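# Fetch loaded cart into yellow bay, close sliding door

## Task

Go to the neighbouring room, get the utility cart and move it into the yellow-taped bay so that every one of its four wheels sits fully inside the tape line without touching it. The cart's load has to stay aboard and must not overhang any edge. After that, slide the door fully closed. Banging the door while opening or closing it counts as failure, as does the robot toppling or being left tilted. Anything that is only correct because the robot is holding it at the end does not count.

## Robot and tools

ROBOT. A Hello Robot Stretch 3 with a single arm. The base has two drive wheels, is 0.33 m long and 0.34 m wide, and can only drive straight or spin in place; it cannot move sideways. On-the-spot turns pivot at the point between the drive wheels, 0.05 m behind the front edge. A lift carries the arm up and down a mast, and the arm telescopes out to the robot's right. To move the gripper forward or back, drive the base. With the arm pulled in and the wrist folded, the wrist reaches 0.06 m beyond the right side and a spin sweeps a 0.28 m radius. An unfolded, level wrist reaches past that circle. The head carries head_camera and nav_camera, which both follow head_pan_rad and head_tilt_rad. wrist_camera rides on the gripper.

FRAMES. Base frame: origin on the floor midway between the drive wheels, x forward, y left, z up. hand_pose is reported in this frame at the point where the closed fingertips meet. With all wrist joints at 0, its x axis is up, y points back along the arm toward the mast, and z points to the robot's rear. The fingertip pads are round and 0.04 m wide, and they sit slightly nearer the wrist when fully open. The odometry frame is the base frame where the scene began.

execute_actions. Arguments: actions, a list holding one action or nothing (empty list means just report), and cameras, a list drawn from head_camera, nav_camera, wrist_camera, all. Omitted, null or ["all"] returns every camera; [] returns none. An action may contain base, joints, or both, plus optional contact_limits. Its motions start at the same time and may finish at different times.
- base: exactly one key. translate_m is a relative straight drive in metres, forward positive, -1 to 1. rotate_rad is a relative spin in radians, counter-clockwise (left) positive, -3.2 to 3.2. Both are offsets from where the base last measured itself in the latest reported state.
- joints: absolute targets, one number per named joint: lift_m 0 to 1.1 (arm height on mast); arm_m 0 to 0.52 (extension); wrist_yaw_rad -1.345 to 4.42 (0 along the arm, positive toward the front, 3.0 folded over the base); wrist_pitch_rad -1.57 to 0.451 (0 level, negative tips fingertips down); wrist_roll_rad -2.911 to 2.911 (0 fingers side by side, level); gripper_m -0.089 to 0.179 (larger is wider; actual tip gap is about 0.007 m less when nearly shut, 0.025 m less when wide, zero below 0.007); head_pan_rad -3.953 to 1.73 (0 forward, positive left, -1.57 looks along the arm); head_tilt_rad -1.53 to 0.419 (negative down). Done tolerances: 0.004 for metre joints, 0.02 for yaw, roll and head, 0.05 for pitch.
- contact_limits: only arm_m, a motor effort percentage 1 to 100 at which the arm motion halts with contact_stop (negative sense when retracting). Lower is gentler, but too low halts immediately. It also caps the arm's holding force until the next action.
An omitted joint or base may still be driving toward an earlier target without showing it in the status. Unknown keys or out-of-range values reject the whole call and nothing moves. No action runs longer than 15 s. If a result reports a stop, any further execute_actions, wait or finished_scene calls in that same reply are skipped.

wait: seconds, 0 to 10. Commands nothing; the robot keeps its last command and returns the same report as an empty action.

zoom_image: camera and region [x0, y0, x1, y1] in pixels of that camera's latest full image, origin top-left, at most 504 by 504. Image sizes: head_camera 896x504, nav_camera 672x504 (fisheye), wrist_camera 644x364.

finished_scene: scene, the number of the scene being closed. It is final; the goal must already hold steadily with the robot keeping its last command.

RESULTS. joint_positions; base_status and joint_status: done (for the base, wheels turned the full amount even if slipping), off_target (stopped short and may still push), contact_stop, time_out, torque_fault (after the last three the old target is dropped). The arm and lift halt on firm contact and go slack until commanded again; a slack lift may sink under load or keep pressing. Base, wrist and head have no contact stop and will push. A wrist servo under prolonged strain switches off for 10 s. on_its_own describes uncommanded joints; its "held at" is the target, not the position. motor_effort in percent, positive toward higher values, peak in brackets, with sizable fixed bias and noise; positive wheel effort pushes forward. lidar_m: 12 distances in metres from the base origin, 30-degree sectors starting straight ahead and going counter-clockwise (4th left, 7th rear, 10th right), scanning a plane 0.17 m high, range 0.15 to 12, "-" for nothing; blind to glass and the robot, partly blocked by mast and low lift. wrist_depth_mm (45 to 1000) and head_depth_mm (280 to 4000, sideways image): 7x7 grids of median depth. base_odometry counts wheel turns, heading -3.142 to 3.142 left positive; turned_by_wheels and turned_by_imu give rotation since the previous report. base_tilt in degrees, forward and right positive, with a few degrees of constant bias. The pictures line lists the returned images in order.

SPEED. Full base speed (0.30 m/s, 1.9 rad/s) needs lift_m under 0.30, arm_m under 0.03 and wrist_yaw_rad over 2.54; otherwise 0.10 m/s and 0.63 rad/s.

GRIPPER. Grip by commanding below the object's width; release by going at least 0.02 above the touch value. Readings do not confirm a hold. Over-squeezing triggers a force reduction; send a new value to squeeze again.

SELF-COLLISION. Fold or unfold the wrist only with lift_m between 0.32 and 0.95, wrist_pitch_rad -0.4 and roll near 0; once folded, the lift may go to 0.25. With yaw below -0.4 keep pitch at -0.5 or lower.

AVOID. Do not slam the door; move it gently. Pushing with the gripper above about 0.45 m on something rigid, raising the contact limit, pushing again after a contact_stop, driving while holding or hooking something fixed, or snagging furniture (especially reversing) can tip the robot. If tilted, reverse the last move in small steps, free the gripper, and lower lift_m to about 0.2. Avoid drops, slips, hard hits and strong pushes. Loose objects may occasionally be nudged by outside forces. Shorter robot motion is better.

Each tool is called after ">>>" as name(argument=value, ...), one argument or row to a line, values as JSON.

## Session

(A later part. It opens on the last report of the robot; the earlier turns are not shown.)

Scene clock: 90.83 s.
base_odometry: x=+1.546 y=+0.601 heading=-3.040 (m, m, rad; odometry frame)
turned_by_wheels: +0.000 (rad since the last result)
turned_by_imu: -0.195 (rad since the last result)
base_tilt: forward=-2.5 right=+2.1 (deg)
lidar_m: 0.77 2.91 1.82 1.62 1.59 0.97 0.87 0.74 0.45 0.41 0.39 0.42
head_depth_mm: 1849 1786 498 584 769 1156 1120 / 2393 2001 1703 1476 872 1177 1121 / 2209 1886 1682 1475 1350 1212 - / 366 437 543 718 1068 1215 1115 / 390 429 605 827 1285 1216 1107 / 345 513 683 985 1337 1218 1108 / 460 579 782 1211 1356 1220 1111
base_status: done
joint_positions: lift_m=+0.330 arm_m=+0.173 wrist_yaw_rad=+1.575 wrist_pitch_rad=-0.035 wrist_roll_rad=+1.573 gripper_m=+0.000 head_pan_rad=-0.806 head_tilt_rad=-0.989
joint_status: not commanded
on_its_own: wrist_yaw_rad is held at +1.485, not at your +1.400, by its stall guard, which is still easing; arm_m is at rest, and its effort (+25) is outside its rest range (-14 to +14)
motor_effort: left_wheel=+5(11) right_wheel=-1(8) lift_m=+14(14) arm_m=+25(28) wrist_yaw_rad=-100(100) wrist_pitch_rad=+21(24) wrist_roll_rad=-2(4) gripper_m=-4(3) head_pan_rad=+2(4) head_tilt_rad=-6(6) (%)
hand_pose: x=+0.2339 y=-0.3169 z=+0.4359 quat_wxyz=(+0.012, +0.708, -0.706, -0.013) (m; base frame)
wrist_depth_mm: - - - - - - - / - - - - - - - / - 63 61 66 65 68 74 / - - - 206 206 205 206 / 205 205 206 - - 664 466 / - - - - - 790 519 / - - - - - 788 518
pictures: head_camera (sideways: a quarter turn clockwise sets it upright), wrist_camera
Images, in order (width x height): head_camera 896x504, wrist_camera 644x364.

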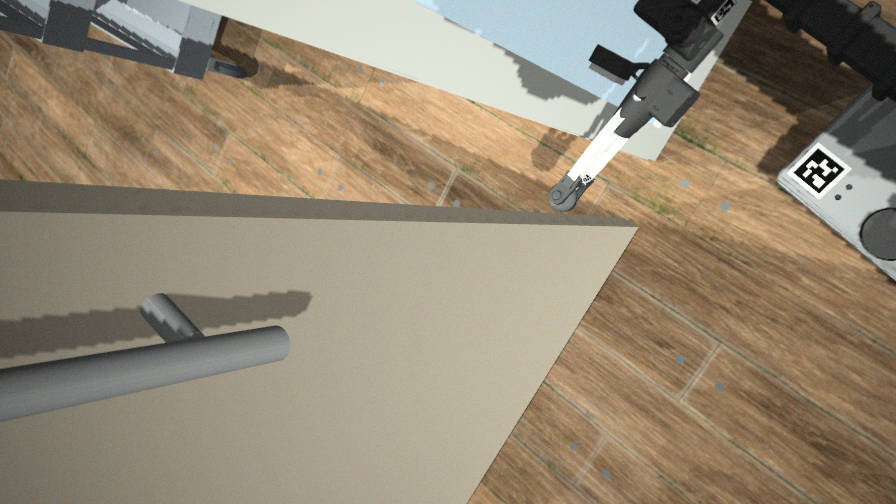

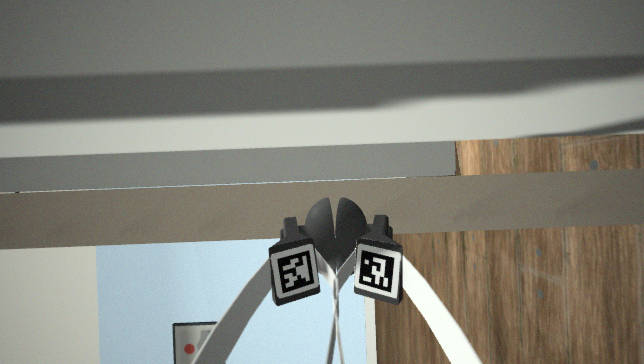

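>>> execute_actions(
  actions=[
    {"base":{"translate_m":-0.08},"joints":{"arm_m":0.12}},
  ],
  cameras=[],
)

>>> execute_actions(
  actions=[
    {"base":{"rotate_rad":0.2},"joints":{"wrist_roll_rad":-1.57,"wrist_yaw_rad":1.4}},
  ],
)

Scene clock: 97.83 s.
base_odometry: x=+1.626 y=+0.609 heading=-3.040 (m, m, rad; odometry frame)
turned_by_wheels: +0.000 (rad since the last result)
turned_by_imu: -0.008 (rad since the last result)
base_tilt: forward=-2.3 right=+2.4 (deg)
lidar_m: 0.80 2.99 1.81 1.60 1.47 0.89 0.79 0.78 0.48 0.42 0.42 0.46
head_depth_mm: 355 418 507 624 814 1031 1119 / 2173 456 534 680 924 1169 1120 / 2347 1985 1692 1477 1134 1202 - / 2371 1950 1677 1443 1281 1206 1116 / 413 493 624 862 1273 1211 1100 / 434 512 703 1020 1345 1214 1102 / 406 586 807 1247 1345 1222 1110
base_status: done
joint_positions: lift_m=+0.330 arm_m=+0.120 wrist_yaw_rad=+1.643 wrist_pitch_rad=-0.022 wrist_roll_rad=+1.571 gripper_m=+0.000 head_pan_rad=-0.806 head_tilt_rad=-0.990
joint_status: all done
on_its_own: wrist_yaw_rad is held at +1.642, not at your +1.400, by its stall guard, which is not easing now
motor_effort: left_wheel=+1(4) right_wheel=-2(7) lift_m=+14(14) arm_m=-3(7) wrist_yaw_rad=-2(5) wrist_pitch_rad=+13(13) wrist_roll_rad=-1(1) gripper_m=-4(3) head_pan_rad=+4(5) head_tilt_rad=-6(6) (%)
hand_pose: x=+0.2336 y=-0.2467 z=+0.4392 quat_wxyz=(+0.009, +0.732, -0.681, -0.007) (m; base frame)
wrist_depth_mm: - - - - - 769 511 / - - - - 268 267 269 / 268 280 300 327 358 396 438 / - - - - - 781 519 / - - - - - 785 528 / - - - - - 791 529 / - - - - - 788 521
pictures: none
No camera images: the call's "cameras" was empty. Leave "cameras" out to get every camera's image.

Scene clock: 100.07 s.
base_odometry: x=+1.626 y=+0.609 heading=-2.840 (m, m, rad; odometry frame)
turned_by_wheels: +0.200 (rad since the last result)
turned_by_imu: +0.201 (rad since the last result)
base_tilt: forward=-2.3 right=+2.4 (deg)
lidar_m: 1.34 2.32 1.67 1.61 1.14 0.82 0.79 0.61 0.44 0.42 0.42 0.51
head_depth_mm: 2349 1960 1627 642 819 998 1129 / 2267 1984 1706 1496 1026 1172 1115 / 413 494 640 1424 1316 1205 - / 447 539 672 894 1275 1208 1116 / 421 611 792 1130 1346 1207 1095 / 564 715 972 1447 1348 1211 1102 / 650 853 1260 1519 1348 1222 1108
base_status: done
joint_positions: lift_m=+0.330 arm_m=+0.120 wrist_yaw_rad=+1.402 wrist_pitch_rad=-0.022 wrist_roll_rad=-1.568 gripper_m=+0.000 head_pan_rad=-0.806 head_tilt_rad=-0.990
joint_status: all done
motor_effort: left_wheel=-2(4) right_wheel=+2(5) lift_m=+14(14) arm_m=-2(2) wrist_yaw_rad=-2(2) wrist_pitch_rad=+13(14) wrist_roll_rad=-1(4) gripper_m=-3(3) head_pan_rad=+4(3) head_tilt_rad=-5(5) (%)
hand_pose: x=+0.2307 y=-0.3080 z=+0.4395 quat_wxyz=(+0.764, +0.009, +0.007, +0.645) (m; base frame)
wrist_depth_mm: 497 687 - - - - - / 482 680 - - - - 963 / 485 612 601 564 530 499 481 / 405 390 373 362 347 334 319 / 286 277 274 - 258 250 245 / 272 267 258 - 244 241 234 / 484 689 - - - - -
pictures: head_camera (sideways: a quarter turn clockwise sets it upright), nav_camera (sideways: a quarter turn counterclockwise sets it upright), wrist_camera
Images, in order (width x height): head_camera 896x504, nav_camera 672x504, wrist_camera 644x364.

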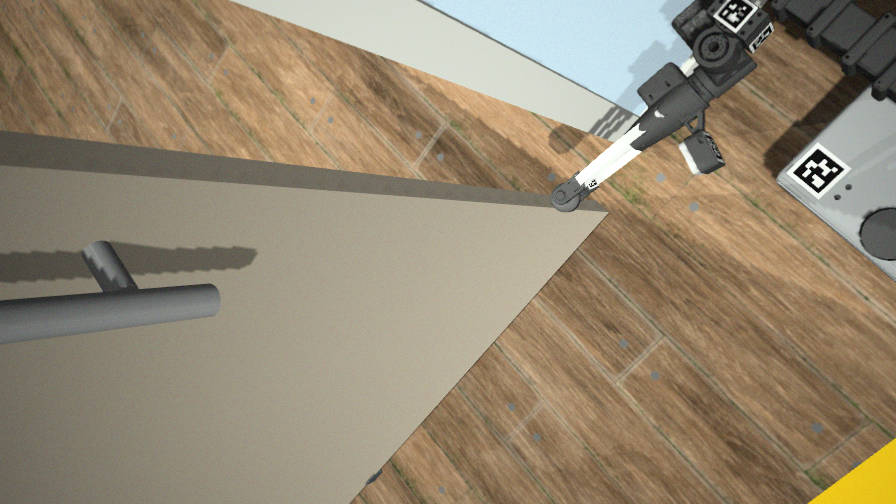

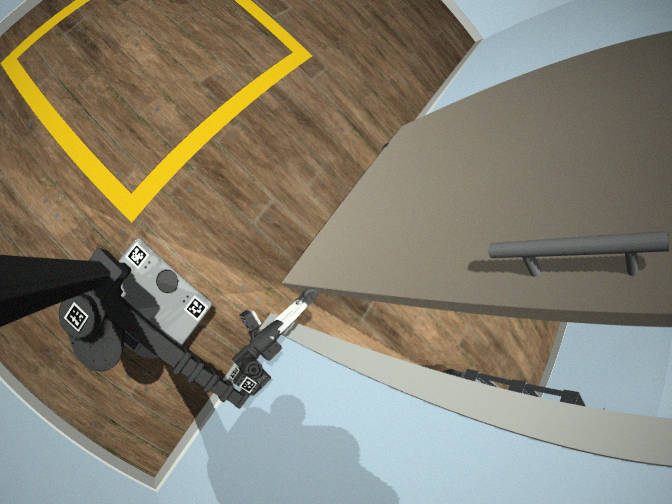

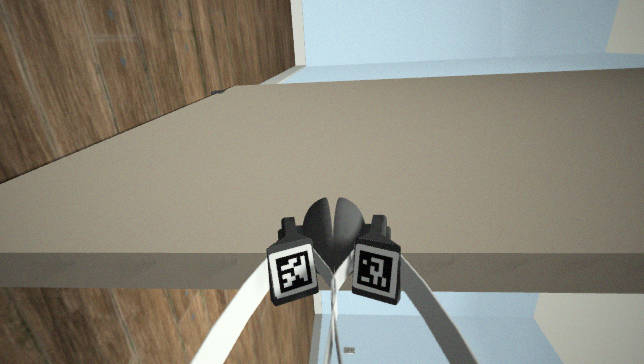

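>>> execute_actions(
  actions=[
    {"joints":{"arm_m":0.18}},
  ],
  cameras=["wrist_camera"],
)

>>> execute_actions(
  actions=[
    {"base":{"translate_m":0.12}},
  ],
  cameras=["wrist_camera","head_camera"],
)

Scene clock: 105.47 s.
base_odometry: x=+1.626 y=+0.609 heading=-2.840 (m, m, rad; odometry frame)
turned_by_wheels: +0.000 (rad since the last result)
turned_by_imu: +0.000 (rad since the last result)
base_tilt: forward=-2.4 right=+2.4 (deg)
lidar_m: 1.34 2.31 1.67 1.61 1.13 0.82 0.79 0.61 0.44 0.42 0.42 0.51
head_depth_mm: 2315 1950 1626 642 796 1150 1119 / 2294 1967 1701 1498 956 1181 1116 / 414 494 641 1422 1290 1200 - / 446 537 673 896 1276 1205 1114 / 425 610 795 1125 1346 1204 1103 / 564 714 970 1435 1340 1215 1111 / 649 852 1244 1509 1354 1223 1110
base_status: not commanded
joint_positions: lift_m=+0.330 arm_m=+0.180 wrist_yaw_rad=+1.401 wrist_pitch_rad=-0.022 wrist_roll_rad=-1.569 gripper_m=+0.000 head_pan_rad=-0.806 head_tilt_rad=-0.990
joint_status: all done
motor_effort: left_wheel=-2(2) right_wheel=+3(1) lift_m=+15(14) arm_m=+4(4) wrist_yaw_rad=-1(2) wrist_pitch_rad=+13(13) wrist_roll_rad=-1(1) gripper_m=-3(3) head_pan_rad=+3(4) head_tilt_rad=-6(6) (%)
hand_pose: x=+0.2307 y=-0.3676 z=+0.4395 quat_wxyz=(+0.764, +0.009, +0.007, +0.645) (m; base frame)
wrist_depth_mm: 490 678 - - - - - / 486 642 931 773 696 622 561 / 401 367 347 333 312 296 280 / 243 238 229 224 218 213 206 / 455 598 934 - - - - / 482 675 - - - - - / 482 676 - - - - -
pictures: wrist_camera
Images, in order (width x height): wrist_camera 644x364.

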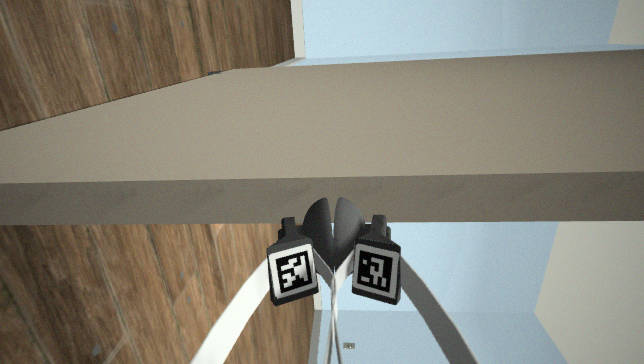

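Scene clock: 107.90 s.
base_odometry: x=+1.511 y=+0.573 heading=-2.840 (m, m, rad; odometry frame)
turned_by_wheels: +0.000 (rad since the last result)
turned_by_imu: -0.022 (rad since the last result)
base_tilt: forward=-2.4 right=+2.4 (deg)
lidar_m: 1.23 2.38 1.69 1.60 1.34 0.95 0.90 0.62 0.44 0.40 0.43 0.49
head_depth_mm: 2340 1957 1703 1486 873 1149 1123 / 390 1850 1664 1492 1358 1184 1115 / 394 466 569 773 1274 1206 - / 405 470 650 864 1279 1206 1119 / 476 589 763 1074 1333 1212 1103 / 539 680 920 1415 1348 1216 1105 / 614 805 1159 1489 1355 1219 1113
base_status: done
joint_positions: lift_m=+0.330 arm_m=+0.180 wrist_yaw_rad=+1.402 wrist_pitch_rad=-0.021 wrist_roll_rad=-1.569 gripper_m=+0.000 head_pan_rad=-0.806 head_tilt_rad=-0.990
joint_status: not commanded
motor_effort: left_wheel=+0(11) right_wheel=+0(30) lift_m=+14(14) arm_m=+3(4) wrist_yaw_rad=-2(26) wrist_pitch_rad=+13(15) wrist_roll_rad=-1(1) gripper_m=-3(3) head_pan_rad=+4(3) head_tilt_rad=-6(6) (%)
hand_pose: x=+0.2307 y=-0.3675 z=+0.4398 quat_wxyz=(+0.764, +0.009, +0.007, +0.645) (m; base frame)
wrist_depth_mm: 491 679 - - - - - / 482 605 688 597 537 491 456 / 340 320 302 286 271 259 246 / 209 202 195 189 181 176 170 / 203 198 194 - 183 181 177 / 487 672 - - - - - / 479 668 - - - - -
pictures: head_camera (sideways: a quarter turn clockwise sets it upright), wrist_camera
Images, in order (width x height): head_camera 896x504, wrist_camera 644x364.

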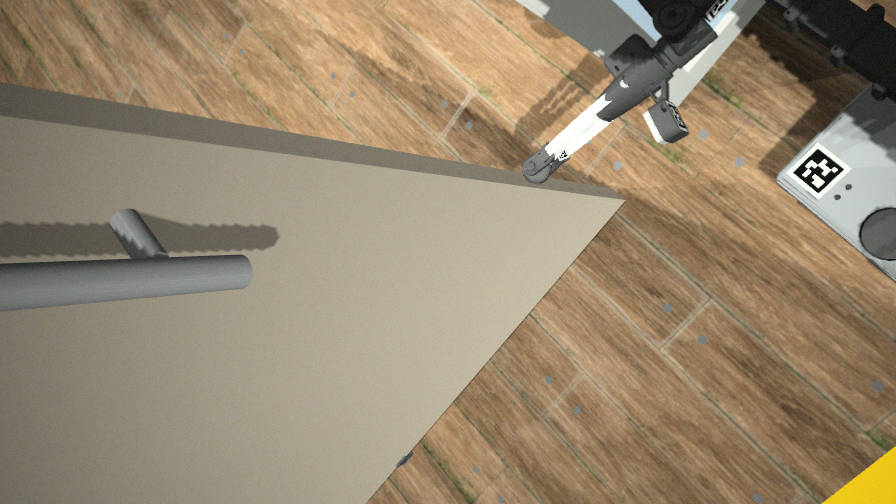

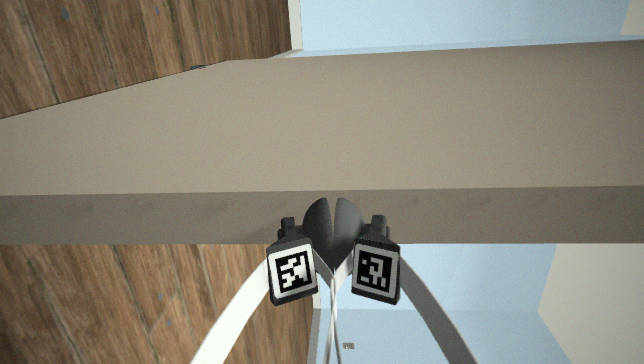

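>>> execute_actions(
  actions=[
    {"base":{"translate_m":0.15}},
  ],
  cameras=["wrist_camera"],
)

Scene clock: 111.90 s.
base_odometry: x=+1.368 y=+0.529 heading=-2.840 (m, m, rad; odometry frame)
turned_by_wheels: +0.000 (rad since the last result)
turned_by_imu: -0.001 (rad since the last result)
base_tilt: forward=-2.3 right=+2.3 (deg)
lidar_m: 1.20 2.39 1.69 1.62 1.56 1.10 1.05 0.61 0.42 0.41 0.43 0.49
head_depth_mm: 2344 1972 1682 1484 1328 1170 1123 / 399 1883 1698 1496 1346 1188 1113 / 386 455 567 765 1277 1203 - / 413 474 638 847 1269 1213 1113 / 454 569 744 1052 1328 1208 1101 / 528 665 899 1387 1337 1219 1107 / 601 789 1138 1491 1361 1212 1107
base_status: done
joint_positions: lift_m=+0.330 arm_m=+0.180 wrist_yaw_rad=+1.402 wrist_pitch_rad=-0.022 wrist_roll_rad=-1.569 gripper_m=+0.000 head_pan_rad=-0.806 head_tilt_rad=-0.990
joint_status: not commanded
motor_effort: left_wheel=+0(7) right_wheel=+0(30) lift_m=+14(14) arm_m=+3(4) wrist_yaw_rad=-2(9) wrist_pitch_rad=+14(14) wrist_roll_rad=-1(1) gripper_m=-3(3) head_pan_rad=+4(4) head_tilt_rad=-6(5) (%)
hand_pose: x=+0.2307 y=-0.3675 z=+0.4394 quat_wxyz=(+0.764, +0.009, +0.007, +0.645) (m; base frame)
wrist_depth_mm: 493 692 - - - - - / 475 609 599 538 490 445 411 / 312 294 275 263 249 236 227 / 198 193 189 184 179 173 171 / 452 596 932 - - - - / 482 680 - - - - - / 479 662 - - - - -
pictures: wrist_camera
Images, in order (width x height): wrist_camera 644x364.

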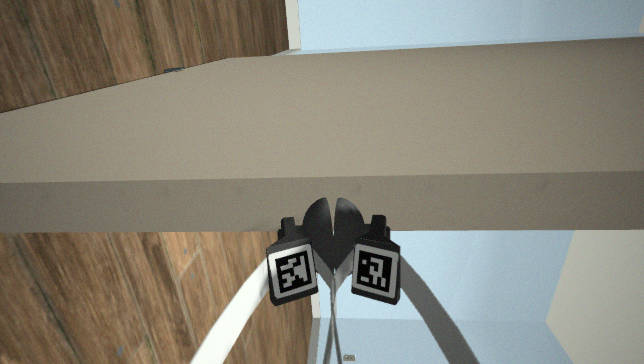

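>>> execute_actions(
  actions=[
    {"base":{"translate_m":0.2},"joints":{"arm_m":0.172}},
  ],
  cameras=["wrist_camera","nav_camera"],
)

Scene clock: 117.20 s.
base_odometry: x=+1.177 y=+0.470 heading=-2.840 (m, m, rad; odometry frame)
turned_by_wheels: +0.000 (rad since the last result)
turned_by_imu: -0.004 (rad since the last result)
base_tilt: forward=-2.3 right=+2.3 (deg)
lidar_m: 1.15 2.42 1.71 1.62 1.66 1.31 1.25 0.60 0.50 1.54 0.42 0.47
head_depth_mm: 2313 1963 1685 1484 1330 1163 1123 / 404 1919 1695 1503 1347 1183 1113 / 375 444 552 766 1272 1208 - / 405 467 616 818 1225 1213 1111 / 374 540 720 1015 1313 1210 1098 / 509 642 867 1336 1351 1211 1106 / 579 757 1086 1508 1351 1223 1108
base_status: done
joint_positions: lift_m=+0.330 arm_m=+0.172 wrist_yaw_rad=+1.402 wrist_pitch_rad=-0.023 wrist_roll_rad=-1.569 gripper_m=+0.000 head_pan_rad=-0.806 head_tilt_rad=-0.990
joint_status: all done
motor_effort: left_wheel=+0(8) right_wheel=+0(31) lift_m=+14(14) arm_m=+0(3) wrist_yaw_rad=-2(19) wrist_pitch_rad=+14(16) wrist_roll_rad=-1(1) gripper_m=-3(2) head_pan_rad=+4(3) head_tilt_rad=-6(6) (%)
hand_pose: x=+0.2307 y=-0.3598 z=+0.4393 quat_wxyz=(+0.764, +0.009, +0.007, +0.645) (m; base frame)
wrist_depth_mm: 489 686 - - - - - / 480 610 570 510 465 417 386 / 299 281 263 250 240 228 217 / 192 189 184 178 174 170 167 / 458 609 933 - - - - / 480 676 - - - - - / 482 659 - - - - -
pictures: nav_camera (sideways: a quarter turn counterclockwise sets it upright), wrist_camera
Images, in order (width x height): nav_camera 672x504, wrist_camera 644x364.

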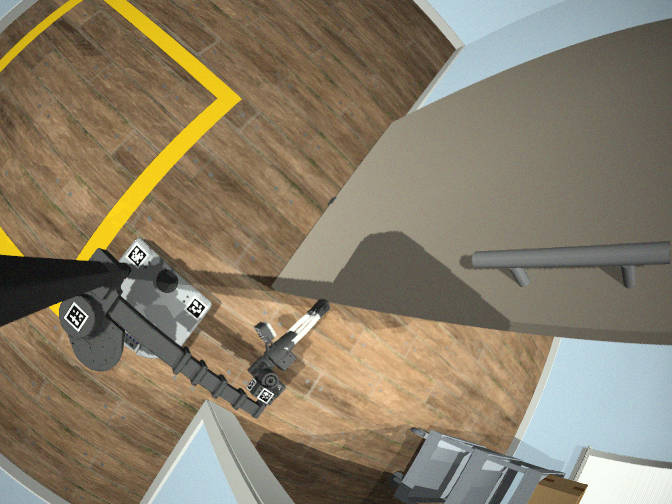

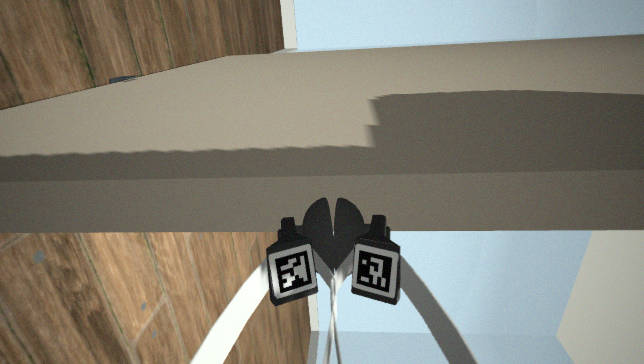

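>>> execute_actions(
  actions=[
    {"base":{"translate_m":0.08},"joints":{"head_pan_rad":-1.2,"head_tilt_rad":-0.6}},
  ],
)

Scene clock: 120.63 s.
base_odometry: x=+1.101 y=+0.446 heading=-2.840 (m, m, rad; odometry frame)
turned_by_wheels: +0.000 (rad since the last result)
turned_by_imu: +0.000 (rad since the last result)
base_tilt: forward=-2.4 right=+2.4 (deg)
lidar_m: 1.14 2.42 1.71 1.63 1.67 1.40 1.33 0.58 0.55 1.53 0.41 0.46
head_depth_mm: 2587 2808 2578 1960 1734 1432 1212 / 2685 2927 3010 2196 1725 1428 1206 / 2746 3041 3035 2187 1732 1418 1218 / 2832 3179 3011 2185 1726 1428 1232 / 2922 3304 3038 2193 1733 1327 833 / 3036 3263 406 453 518 640 837 / 312 342 393 452 546 699 943
base_status: done
joint_positions: lift_m=+0.330 arm_m=+0.172 wrist_yaw_rad=+1.402 wrist_pitch_rad=-0.023 wrist_roll_rad=-1.569 gripper_m=+0.000 head_pan_rad=-1.193 head_tilt_rad=-0.606
joint_status: all done
motor_effort: left_wheel=+0(4) right_wheel=+1(27) lift_m=+14(14) arm_m=+0(0) wrist_yaw_rad=-2(9) wrist_pitch_rad=+14(15) wrist_roll_rad=+0(1) gripper_m=-4(3) head_pan_rad=-3(35) head_tilt_rad=+3(37) (%)
hand_pose: x=+0.2307 y=-0.3598 z=+0.4393 quat_wxyz=(+0.764, +0.009, +0.007, +0.645) (m; base frame)
wrist_depth_mm: 487 700 - - - - - / 475 573 533 489 437 400 368 / 282 265 251 239 226 214 204 / 191 184 181 176 172 168 164 / 448 593 933 - - - - / 482 678 - - - - - / 481 667 - - - - -
pictures: head_camera (sideways: a quarter turn clockwise sets it upright), nav_camera (sideways: a quarter turn counterclockwise sets it upright), wrist_camera
Images, in order (width x height): head_camera 896x504, nav_camera 672x504, wrist_camera 644x364.

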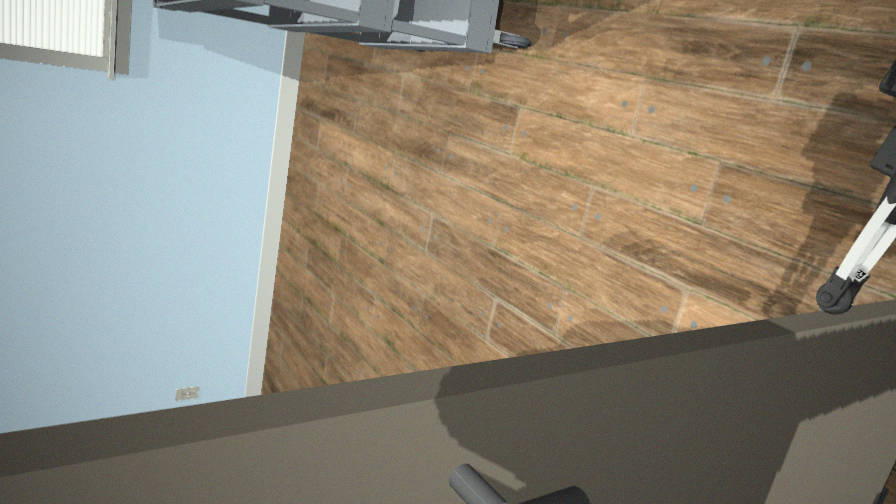

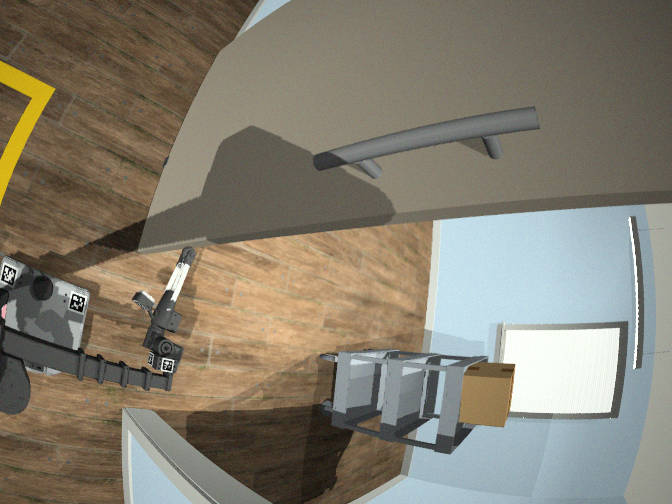

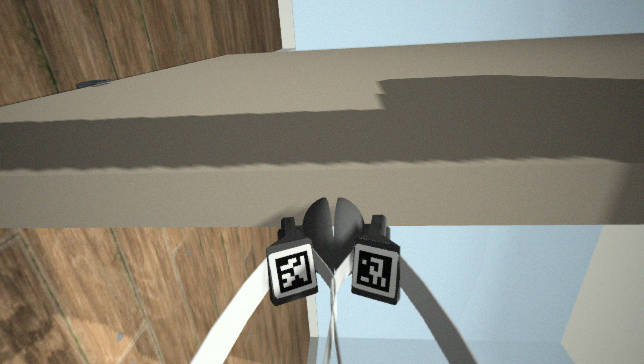

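>>> execute_actions(
  actions=[
    {"base":{"translate_m":0.035}},
  ],
  cameras=["wrist_camera"],
)

Scene clock: 123.27 s.
base_odometry: x=+1.067 y=+0.435 heading=-2.840 (m, m, rad; odometry frame)
turned_by_wheels: +0.000 (rad since the last result)
turned_by_imu: +0.000 (rad since the last result)
base_tilt: forward=-2.4 right=+2.4 (deg)
lidar_m: 1.13 2.42 1.71 1.63 1.67 1.44 1.36 0.58 0.57 1.53 0.41 0.46
head_depth_mm: 2582 2805 2822 1980 1723 1413 1205 / 2624 2954 2964 2172 1715 1419 1207 / 2778 3020 2981 2176 1733 1428 1211 / 2863 3152 2962 2210 1732 1431 1241 / 2968 3307 3062 2197 1736 1364 830 / 3083 3325 411 452 518 635 838 / 312 343 391 452 543 692 936
base_status: done
joint_positions: lift_m=+0.330 arm_m=+0.172 wrist_yaw_rad=+1.402 wrist_pitch_rad=-0.023 wrist_roll_rad=-1.569 gripper_m=+0.000 head_pan_rad=-1.193 head_tilt_rad=-0.606
joint_status: not commanded
motor_effort: left_wheel=+0(4) right_wheel=+0(26) lift_m=+14(14) arm_m=+0(1) wrist_yaw_rad=-2(6) wrist_pitch_rad=+14(15) wrist_roll_rad=-1(0) gripper_m=-3(3) head_pan_rad=-5(4) head_tilt_rad=+4(3) (%)
hand_pose: x=+0.2307 y=-0.3598 z=+0.4393 quat_wxyz=(+0.764, +0.009, +0.007, +0.645) (m; base frame)
wrist_depth_mm: 479 691 - - - - - / 477 599 538 473 427 397 359 / 278 260 245 232 219 211 202 / 189 187 182 177 172 167 164 / 454 608 - - - - - / 481 676 - - - - - / 477 659 - - - - -
pictures: wrist_camera
Images, in order (width x height): wrist_camera 644x364.

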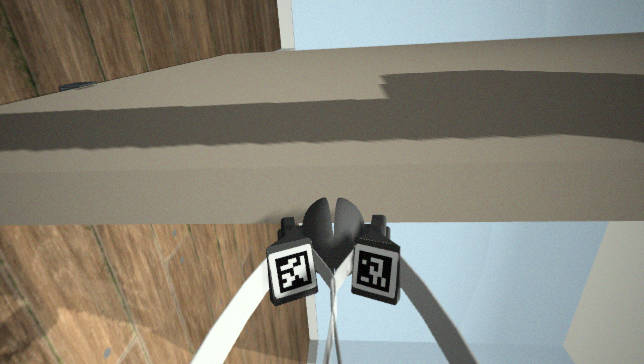

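>>> execute_actions(
  actions=[
    {"base":{"translate_m":0.03}},
  ],
  cameras=["wrist_camera"],
)

Scene clock: 130.23 s.
base_odometry: x=+1.039 y=+0.426 heading=-2.840 (m, m, rad; odometry frame)
turned_by_wheels: +0.000 (rad since the last result)
turned_by_imu: +0.000 (rad since the last result)
base_tilt: forward=-2.3 right=+2.4 (deg)
lidar_m: 1.12 2.44 1.72 1.63 1.68 1.47 1.39 0.59 0.60 1.53 0.41 0.46
head_depth_mm: 2592 2841 2838 2056 1711 1426 1208 / 2653 2912 2926 2170 1710 1414 1211 / 2760 3004 3008 2214 1729 1426 1216 / 2873 3164 2999 2201 1734 1430 1237 / 2943 3274 3048 2217 1745 1361 825 / 3006 3265 409 450 516 635 831 / 310 341 388 449 540 688 932
base_status: done
joint_positions: lift_m=+0.330 arm_m=+0.172 wrist_yaw_rad=+1.402 wrist_pitch_rad=-0.023 wrist_roll_rad=-1.569 gripper_m=+0.000 head_pan_rad=-1.193 head_tilt_rad=-0.606
joint_status: not commanded
motor_effort: left_wheel=+0(6) right_wheel=-1(31) lift_m=+14(14) arm_m=+0(1) wrist_yaw_rad=-3(5) wrist_pitch_rad=+14(15) wrist_roll_rad=-1(0) gripper_m=-4(3) head_pan_rad=-4(4) head_tilt_rad=+3(3) (%)
hand_pose: x=+0.2307 y=-0.3598 z=+0.4393 quat_wxyz=(+0.764, +0.009, +0.007, +0.645) (m; base frame)
wrist_depth_mm: 494 682 - - - - - / 469 572 523 462 411 382 346 / 269 253 240 225 215 205 194 / 189 185 180 174 170 168 164 / 468 641 - - - - - / 482 667 - - - - - / 479 664 - - - - -
pictures: wrist_camera
Images, in order (width x height): wrist_camera 644x364.

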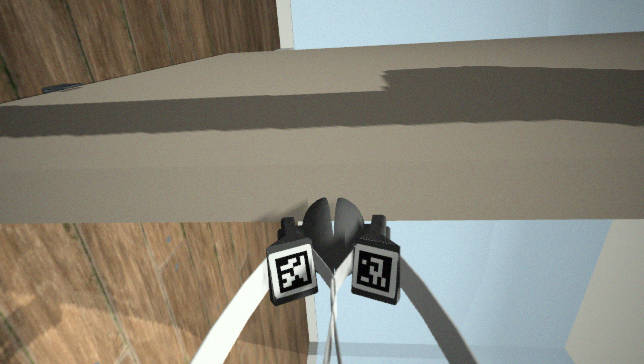

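>>> execute_actions(
  actions=[
    {"base":{"translate_m":-0.1},"joints":{"arm_m":0.0,"head_pan_rad":-1.75,"head_tilt_rad":-0.65}},
  ],
)

Scene clock: 135.63 s.
base_odometry: x=+1.134 y=+0.456 heading=-2.840 (m, m, rad; odometry frame)
turned_by_wheels: +0.000 (rad since the last result)
turned_by_imu: +0.001 (rad since the last result)
base_tilt: forward=-2.3 right=+2.4 (deg)
lidar_m: 1.14 2.42 1.71 1.62 1.66 1.37 1.30 0.60 0.52 1.53 0.49 0.48
head_depth_mm: 2331 2469 2501 1981 755 815 989 / 2786 3013 2758 2073 1668 1389 1148 / 2774 3128 2773 2092 1673 1388 1187 / 2755 1753 1886 1966 1679 1392 1193 / 1659 1691 1978 1987 1673 1396 1195 / 2501 1658 2471 2038 1684 1392 1194 / 2580 2902 2821 2121 1681 1405 1205
base_status: done
joint_positions: lift_m=+0.330 arm_m=+0.002 wrist_yaw_rad=+1.401 wrist_pitch_rad=-0.022 wrist_roll_rad=-1.569 gripper_m=+0.000 head_pan_rad=-1.743 head_tilt_rad=-0.642
joint_status: all done
joint sent to its limit — the command would take arm_m past its lower limit, so that joint was sent only as far as its limit.
motor_effort: left_wheel=+1(2) right_wheel=-1(4) lift_m=+14(14) arm_m=-3(3) wrist_yaw_rad=-1(2) wrist_pitch_rad=+14(14) wrist_roll_rad=-1(1) gripper_m=-3(3) head_pan_rad=-5(41) head_tilt_rad=-5(12) (%)
hand_pose: x=+0.2306 y=-0.1900 z=+0.4394 quat_wxyz=(+0.764, +0.009, +0.007, +0.645) (m; base frame)
wrist_depth_mm: 489 681 - - - - - / 491 683 - - - - - / 487 691 873 842 800 753 719 / 493 598 573 565 538 513 504 / 443 445 430 - 410 395 383 / 363 353 348 334 326 325 314 / 488 652 - - - - -
pictures: head_camera (sideways: a quarter turn clockwise sets it upright), nav_camera (sideways: a quarter turn counterclockwise sets it upright), wrist_camera
Images, in order (width x height): head_camera 896x504, nav_camera 672x504, wrist_camera 644x364.

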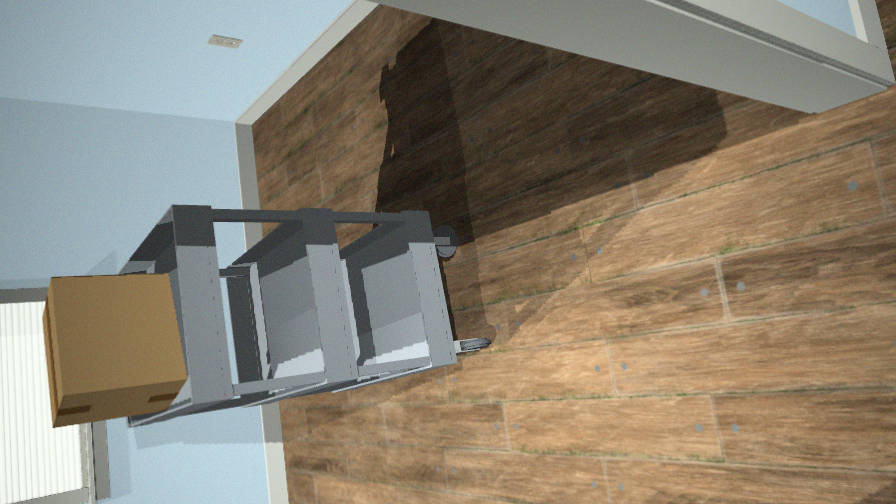

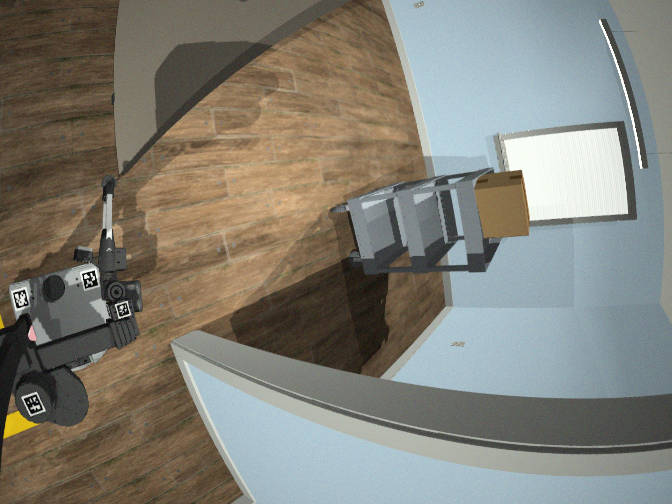

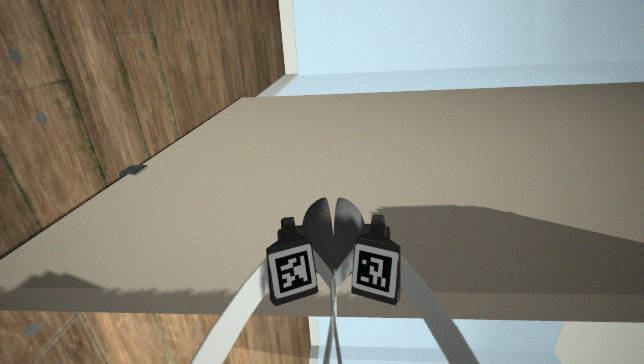

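>>> execute_actions(
  actions=[
    {"base":{"translate_m":0.155},"joints":{"wrist_yaw_rad":1.8,"lift_m":0.40,"wrist_roll_rad":1.57,"wrist_pitch_rad":0}},
  ],
  cameras=[],
)

>>> execute_actions(
  actions=[
    {"base":{"rotate_rad":-1.70},"joints":{"head_pan_rad":0,"head_tilt_rad":-0.6}},
  ],
)

Scene clock: 153.93 s.
base_odometry: x=+0.986 y=+0.410 heading=-2.840 (m, m, rad; odometry frame)
turned_by_wheels: +0.000 (rad since the last result)
turned_by_imu: +0.000 (rad since the last result)
base_tilt: forward=-2.4 right=+2.4 (deg)
lidar_m: 1.12 2.38 1.73 1.63 1.67 1.52 1.45 0.63 0.68 1.53 0.38 0.46
head_depth_mm: 2622 2743 2632 2068 1671 1397 1168 / 2834 3177 2759 2068 1663 1385 1191 / 2775 1736 1977 1999 1665 1394 1186 / 1697 1728 1960 2001 1670 1397 1193 / 1668 1680 2046 1970 1683 1397 1201 / 2616 2890 2803 2096 1684 1400 1197 / 2608 2893 2846 2126 1687 1400 1182
base_status: done
joint_positions: lift_m=+0.399 arm_m=+0.002 wrist_yaw_rad=+1.798 wrist_pitch_rad=-0.021 wrist_roll_rad=+1.569 gripper_m=+0.000 head_pan_rad=-1.743 head_tilt_rad=-0.642
joint_status: all done
motor_effort: left_wheel=+0(3) right_wheel=-1(3) lift_m=+30(32) arm_m=-3(3) wrist_yaw_rad=+3(2) wrist_pitch_rad=+13(14) wrist_roll_rad=+0(2) gripper_m=-3(3) head_pan_rad=-4(4) head_tilt_rad=-5(5) (%)
hand_pose: x=+0.2277 y=-0.0894 z=+0.5084 quat_wxyz=(+0.009, +0.783, -0.622, -0.006) (m; base frame)
wrist_depth_mm: - - - - - 861 585 / - - - - - 879 606 / - - - - - 894 589 / - - - - - 923 606 / - - - - - 880 610 / - - - - - 918 610 / - - - - - 925 620
pictures: none
No camera images: the call's "cameras" was empty. Leave "cameras" out to get every camera's image.

Scene clock: 157.60 s.
base_odometry: x=+0.986 y=+0.410 heading=+1.744 (m, m, rad; odometry frame)
turned_by_wheels: -1.700 (rad since the last result)
turned_by_imu: -1.706 (rad since the last result)
base_tilt: forward=-2.4 right=+2.4 (deg)
lidar_m: 1.53 0.38 0.42 0.81 2.34 1.80 1.64 1.64 1.60 1.45 0.66 0.63
head_depth_mm: 2741 2936 2824 2168 1716 1422 1214 / 2788 3017 2802 2184 1704 1427 1211 / 2668 1778 1956 2011 1736 1430 1210 / 2583 1672 2012 2014 1731 1433 1213 / 2571 1812 2311 2111 1740 1429 1215 / 2633 2864 3034 2203 1735 1427 1217 / 2567 2844 3046 2214 1731 1434 1230
base_status: done
joint_positions: lift_m=+0.399 arm_m=+0.002 wrist_yaw_rad=+1.799 wrist_pitch_rad=-0.021 wrist_roll_rad=+1.569 gripper_m=+0.000 head_pan_rad=-0.007 head_tilt_rad=-0.606
joint_status: all done
motor_effort: left_wheel=+2(5) right_wheel=-3(5) lift_m=+30(30) arm_m=-3(2) wrist_yaw_rad=+2(2) wrist_pitch_rad=+13(13) wrist_roll_rad=+0(0) gripper_m=-3(2) head_pan_rad=+6(51) head_tilt_rad=+4(12) (%)
hand_pose: x=+0.2277 y=-0.0893 z=+0.5084 quat_wxyz=(+0.009, +0.783, -0.622, -0.006) (m; base frame)
wrist_depth_mm: - - - - - 849 590 / - - - - - 881 595 / - - - - - 908 607 / - - - - - 874 597 / - - - - - 918 608 / - - - - - 894 605 / - - - - - 913 602
pictures: head_camera (sideways: a quarter turn clockwise sets it upright), nav_camera (sideways: a quarter turn counterclockwise sets it upright), wrist_camera
Images, in order (width x height): head_camera 896x504, nav_camera 672x504, wrist_camera 644x364.

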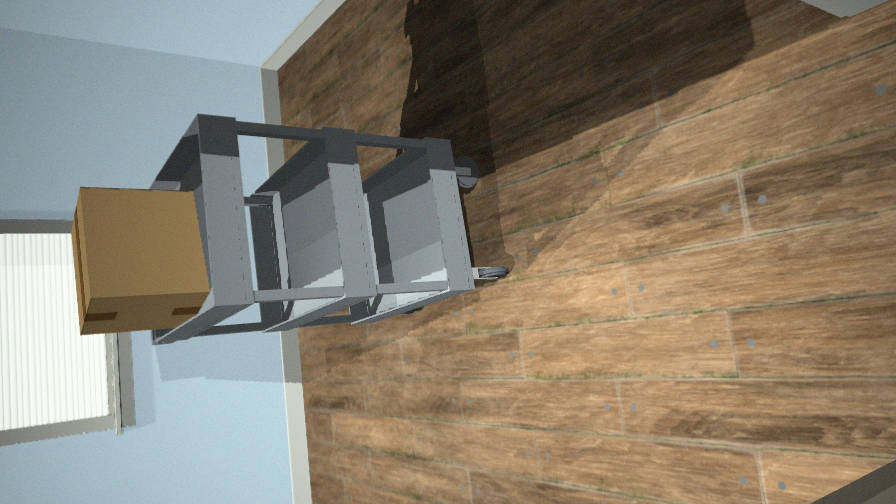

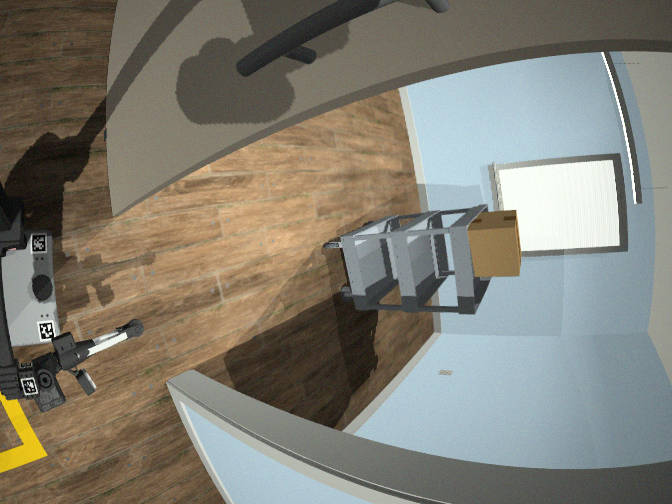

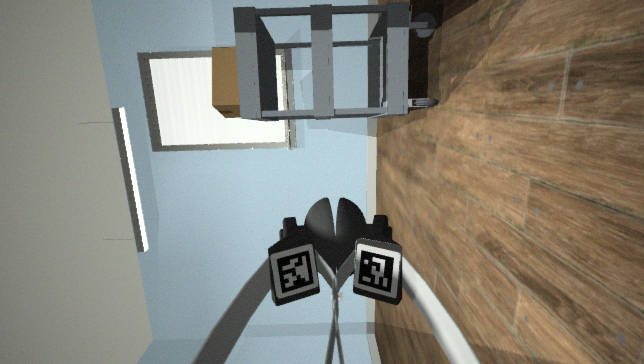

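>>> execute_actions(
  actions=[
    {"base":{"translate_m":1.0},"joints":{"gripper_m":0.17,"head_tilt_rad":-0.9}},
  ],
)

Scene clock: 173.63 s.
base_odometry: x=+0.814 y=+1.395 heading=+1.744 (m, m, rad; odometry frame)
turned_by_wheels: +0.000 (rad since the last result)
turned_by_imu: +0.000 (rad since the last result)
base_tilt: forward=-2.4 right=+2.4 (deg)
lidar_m: 0.54 2.17 2.65 2.49 0.80 0.70 2.62 0.58 0.57 1.13 1.29 0.63
head_depth_mm: 2078 822 750 1496 1398 1237 1109 / 1909 876 729 1039 1323 1241 1116 / 799 875 715 1022 1314 1234 1100 / 758 841 703 1021 1266 1242 1110 / 720 817 699 1001 1300 1243 1110 / 781 892 1786 1623 1412 1244 1112 / 1879 2139 1937 1639 1420 1251 1116
base_status: done
joint_positions: lift_m=+0.399 arm_m=+0.002 wrist_yaw_rad=+1.799 wrist_pitch_rad=-0.021 wrist_roll_rad=+1.569 gripper_m=+0.170 head_pan_rad=-0.007 head_tilt_rad=-0.889
joint_status: all done
motor_effort: left_wheel=+2(5) right_wheel=-3(4) lift_m=+30(30) arm_m=-2(2) wrist_yaw_rad=+2(2) wrist_pitch_rad=+13(13) wrist_roll_rad=+0(0) gripper_m=+0(98) head_pan_rad=+4(4) head_tilt_rad=-7(32) (%)
hand_pose: x=+0.2277 y=-0.0893 z=+0.5084 quat_wxyz=(+0.009, +0.783, -0.622, -0.006) (m; base frame)
wrist_depth_mm: - 483 - 477 - 624 509 / - 486 966 491 - 627 548 / - 505 963 507 - 644 570 / - 513 919 520 - 580 567 / - 549 786 523 - 587 526 / - - - - - - - / - - - - - 914 632
pictures: head_camera (sideways: a quarter turn clockwise sets it upright), nav_camera (sideways: a quarter turn counterclockwise sets it upright), wrist_camera
Images, in order (width x height): head_camera 896x504, nav_camera 672x504, wrist_camera 644x364.

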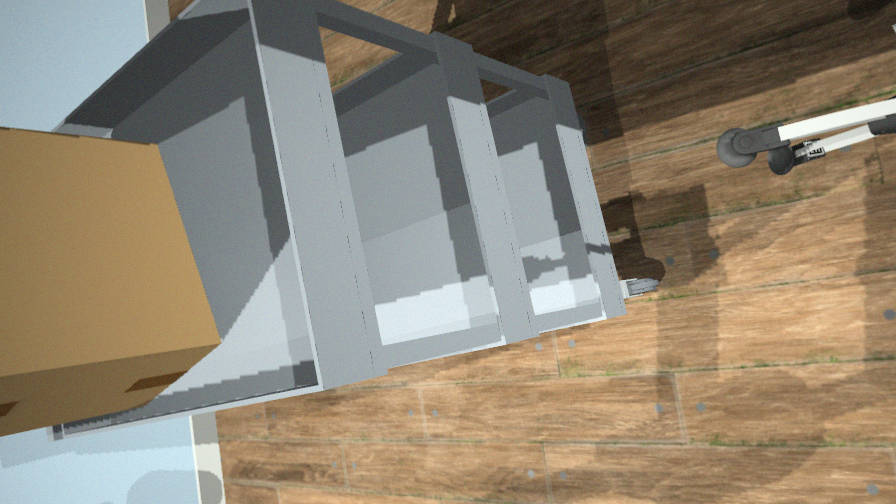

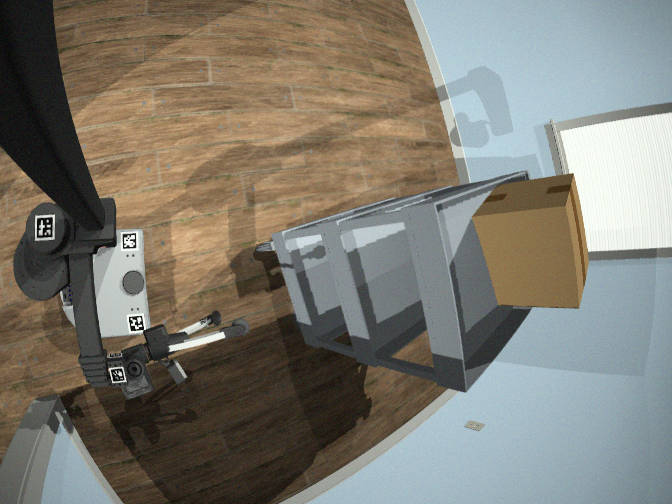

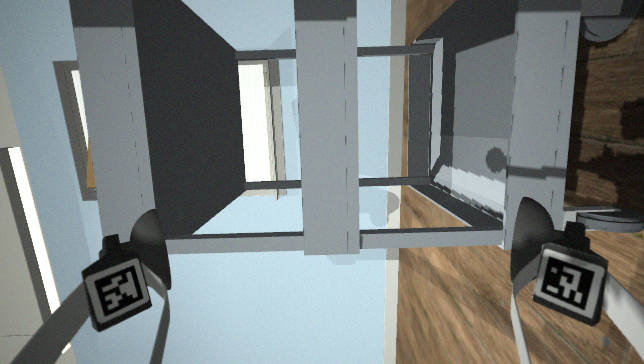

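>>> execute_actions(
  actions=[
    {"base":{"translate_m":0.3}},
  ],
)

Scene clock: 187.77 s.
base_odometry: x=+0.762 y=+1.691 heading=+1.744 (m, m, rad; odometry frame)
turned_by_wheels: +0.000 (rad since the last result)
turned_by_imu: +0.000 (rad since the last result)
base_tilt: forward=-2.4 right=+2.4 (deg)
lidar_m: 0.25 0.25 2.28 2.54 1.34 1.00 0.99 0.81 0.94 1.23 1.24 0.29
head_depth_mm: 1796 2057 687 609 753 1174 1105 / 546 678 722 613 564 1017 1123 / 526 603 689 614 554 822 1107 / 509 563 673 615 545 809 1095 / 491 530 628 618 538 799 1081 / 494 503 638 620 538 1184 1116 / 536 743 754 1561 1362 1254 1120
base_status: done
joint_positions: lift_m=+0.399 arm_m=+0.002 wrist_yaw_rad=+1.799 wrist_pitch_rad=-0.021 wrist_roll_rad=+1.569 gripper_m=+0.170 head_pan_rad=-0.007 head_tilt_rad=-0.889
joint_status: not commanded
motor_effort: left_wheel=+2(5) right_wheel=-3(3) lift_m=+30(30) arm_m=-3(3) wrist_yaw_rad=+2(2) wrist_pitch_rad=+13(13) wrist_roll_rad=+0(0) gripper_m=+1(1) head_pan_rad=+4(4) head_tilt_rad=-6(7) (%)
hand_pose: x=+0.2277 y=-0.0893 z=+0.5084 quat_wxyz=(+0.009, +0.783, -0.622, -0.006) (m; base frame)
wrist_depth_mm: 339 482 - 203 - 579 411 / 333 476 762 209 752 642 422 / 334 471 - 213 817 637 418 / 331 467 - 218 823 634 431 / 331 441 828 225 829 693 409 / 310 - - 230 - 641 - / 341 - - 237 - 942 416
pictures: head_camera (sideways: a quarter turn clockwise sets it upright), nav_camera (sideways: a quarter turn counterclockwise sets it upright), wrist_camera
Images, in order (width x height): head_camera 896x504, nav_camera 672x504, wrist_camera 644x364.

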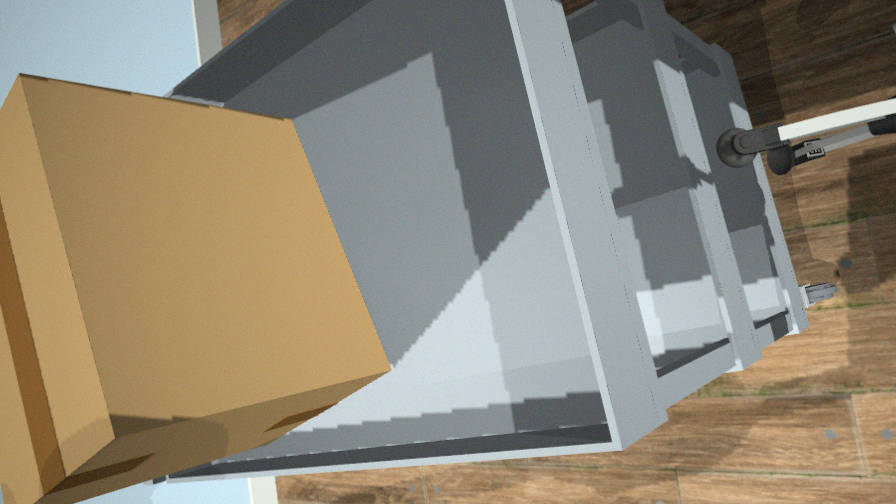

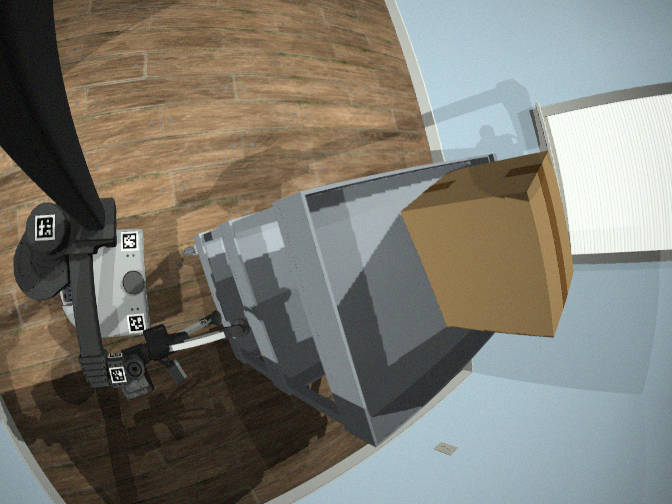

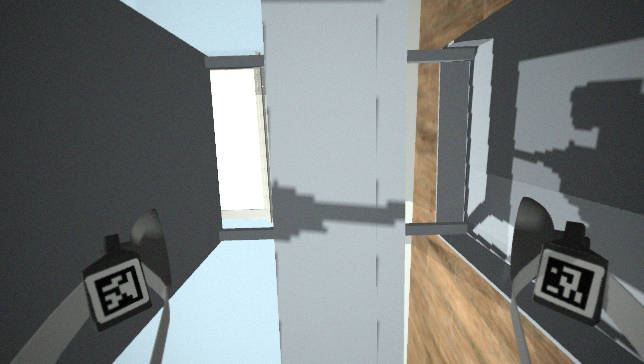

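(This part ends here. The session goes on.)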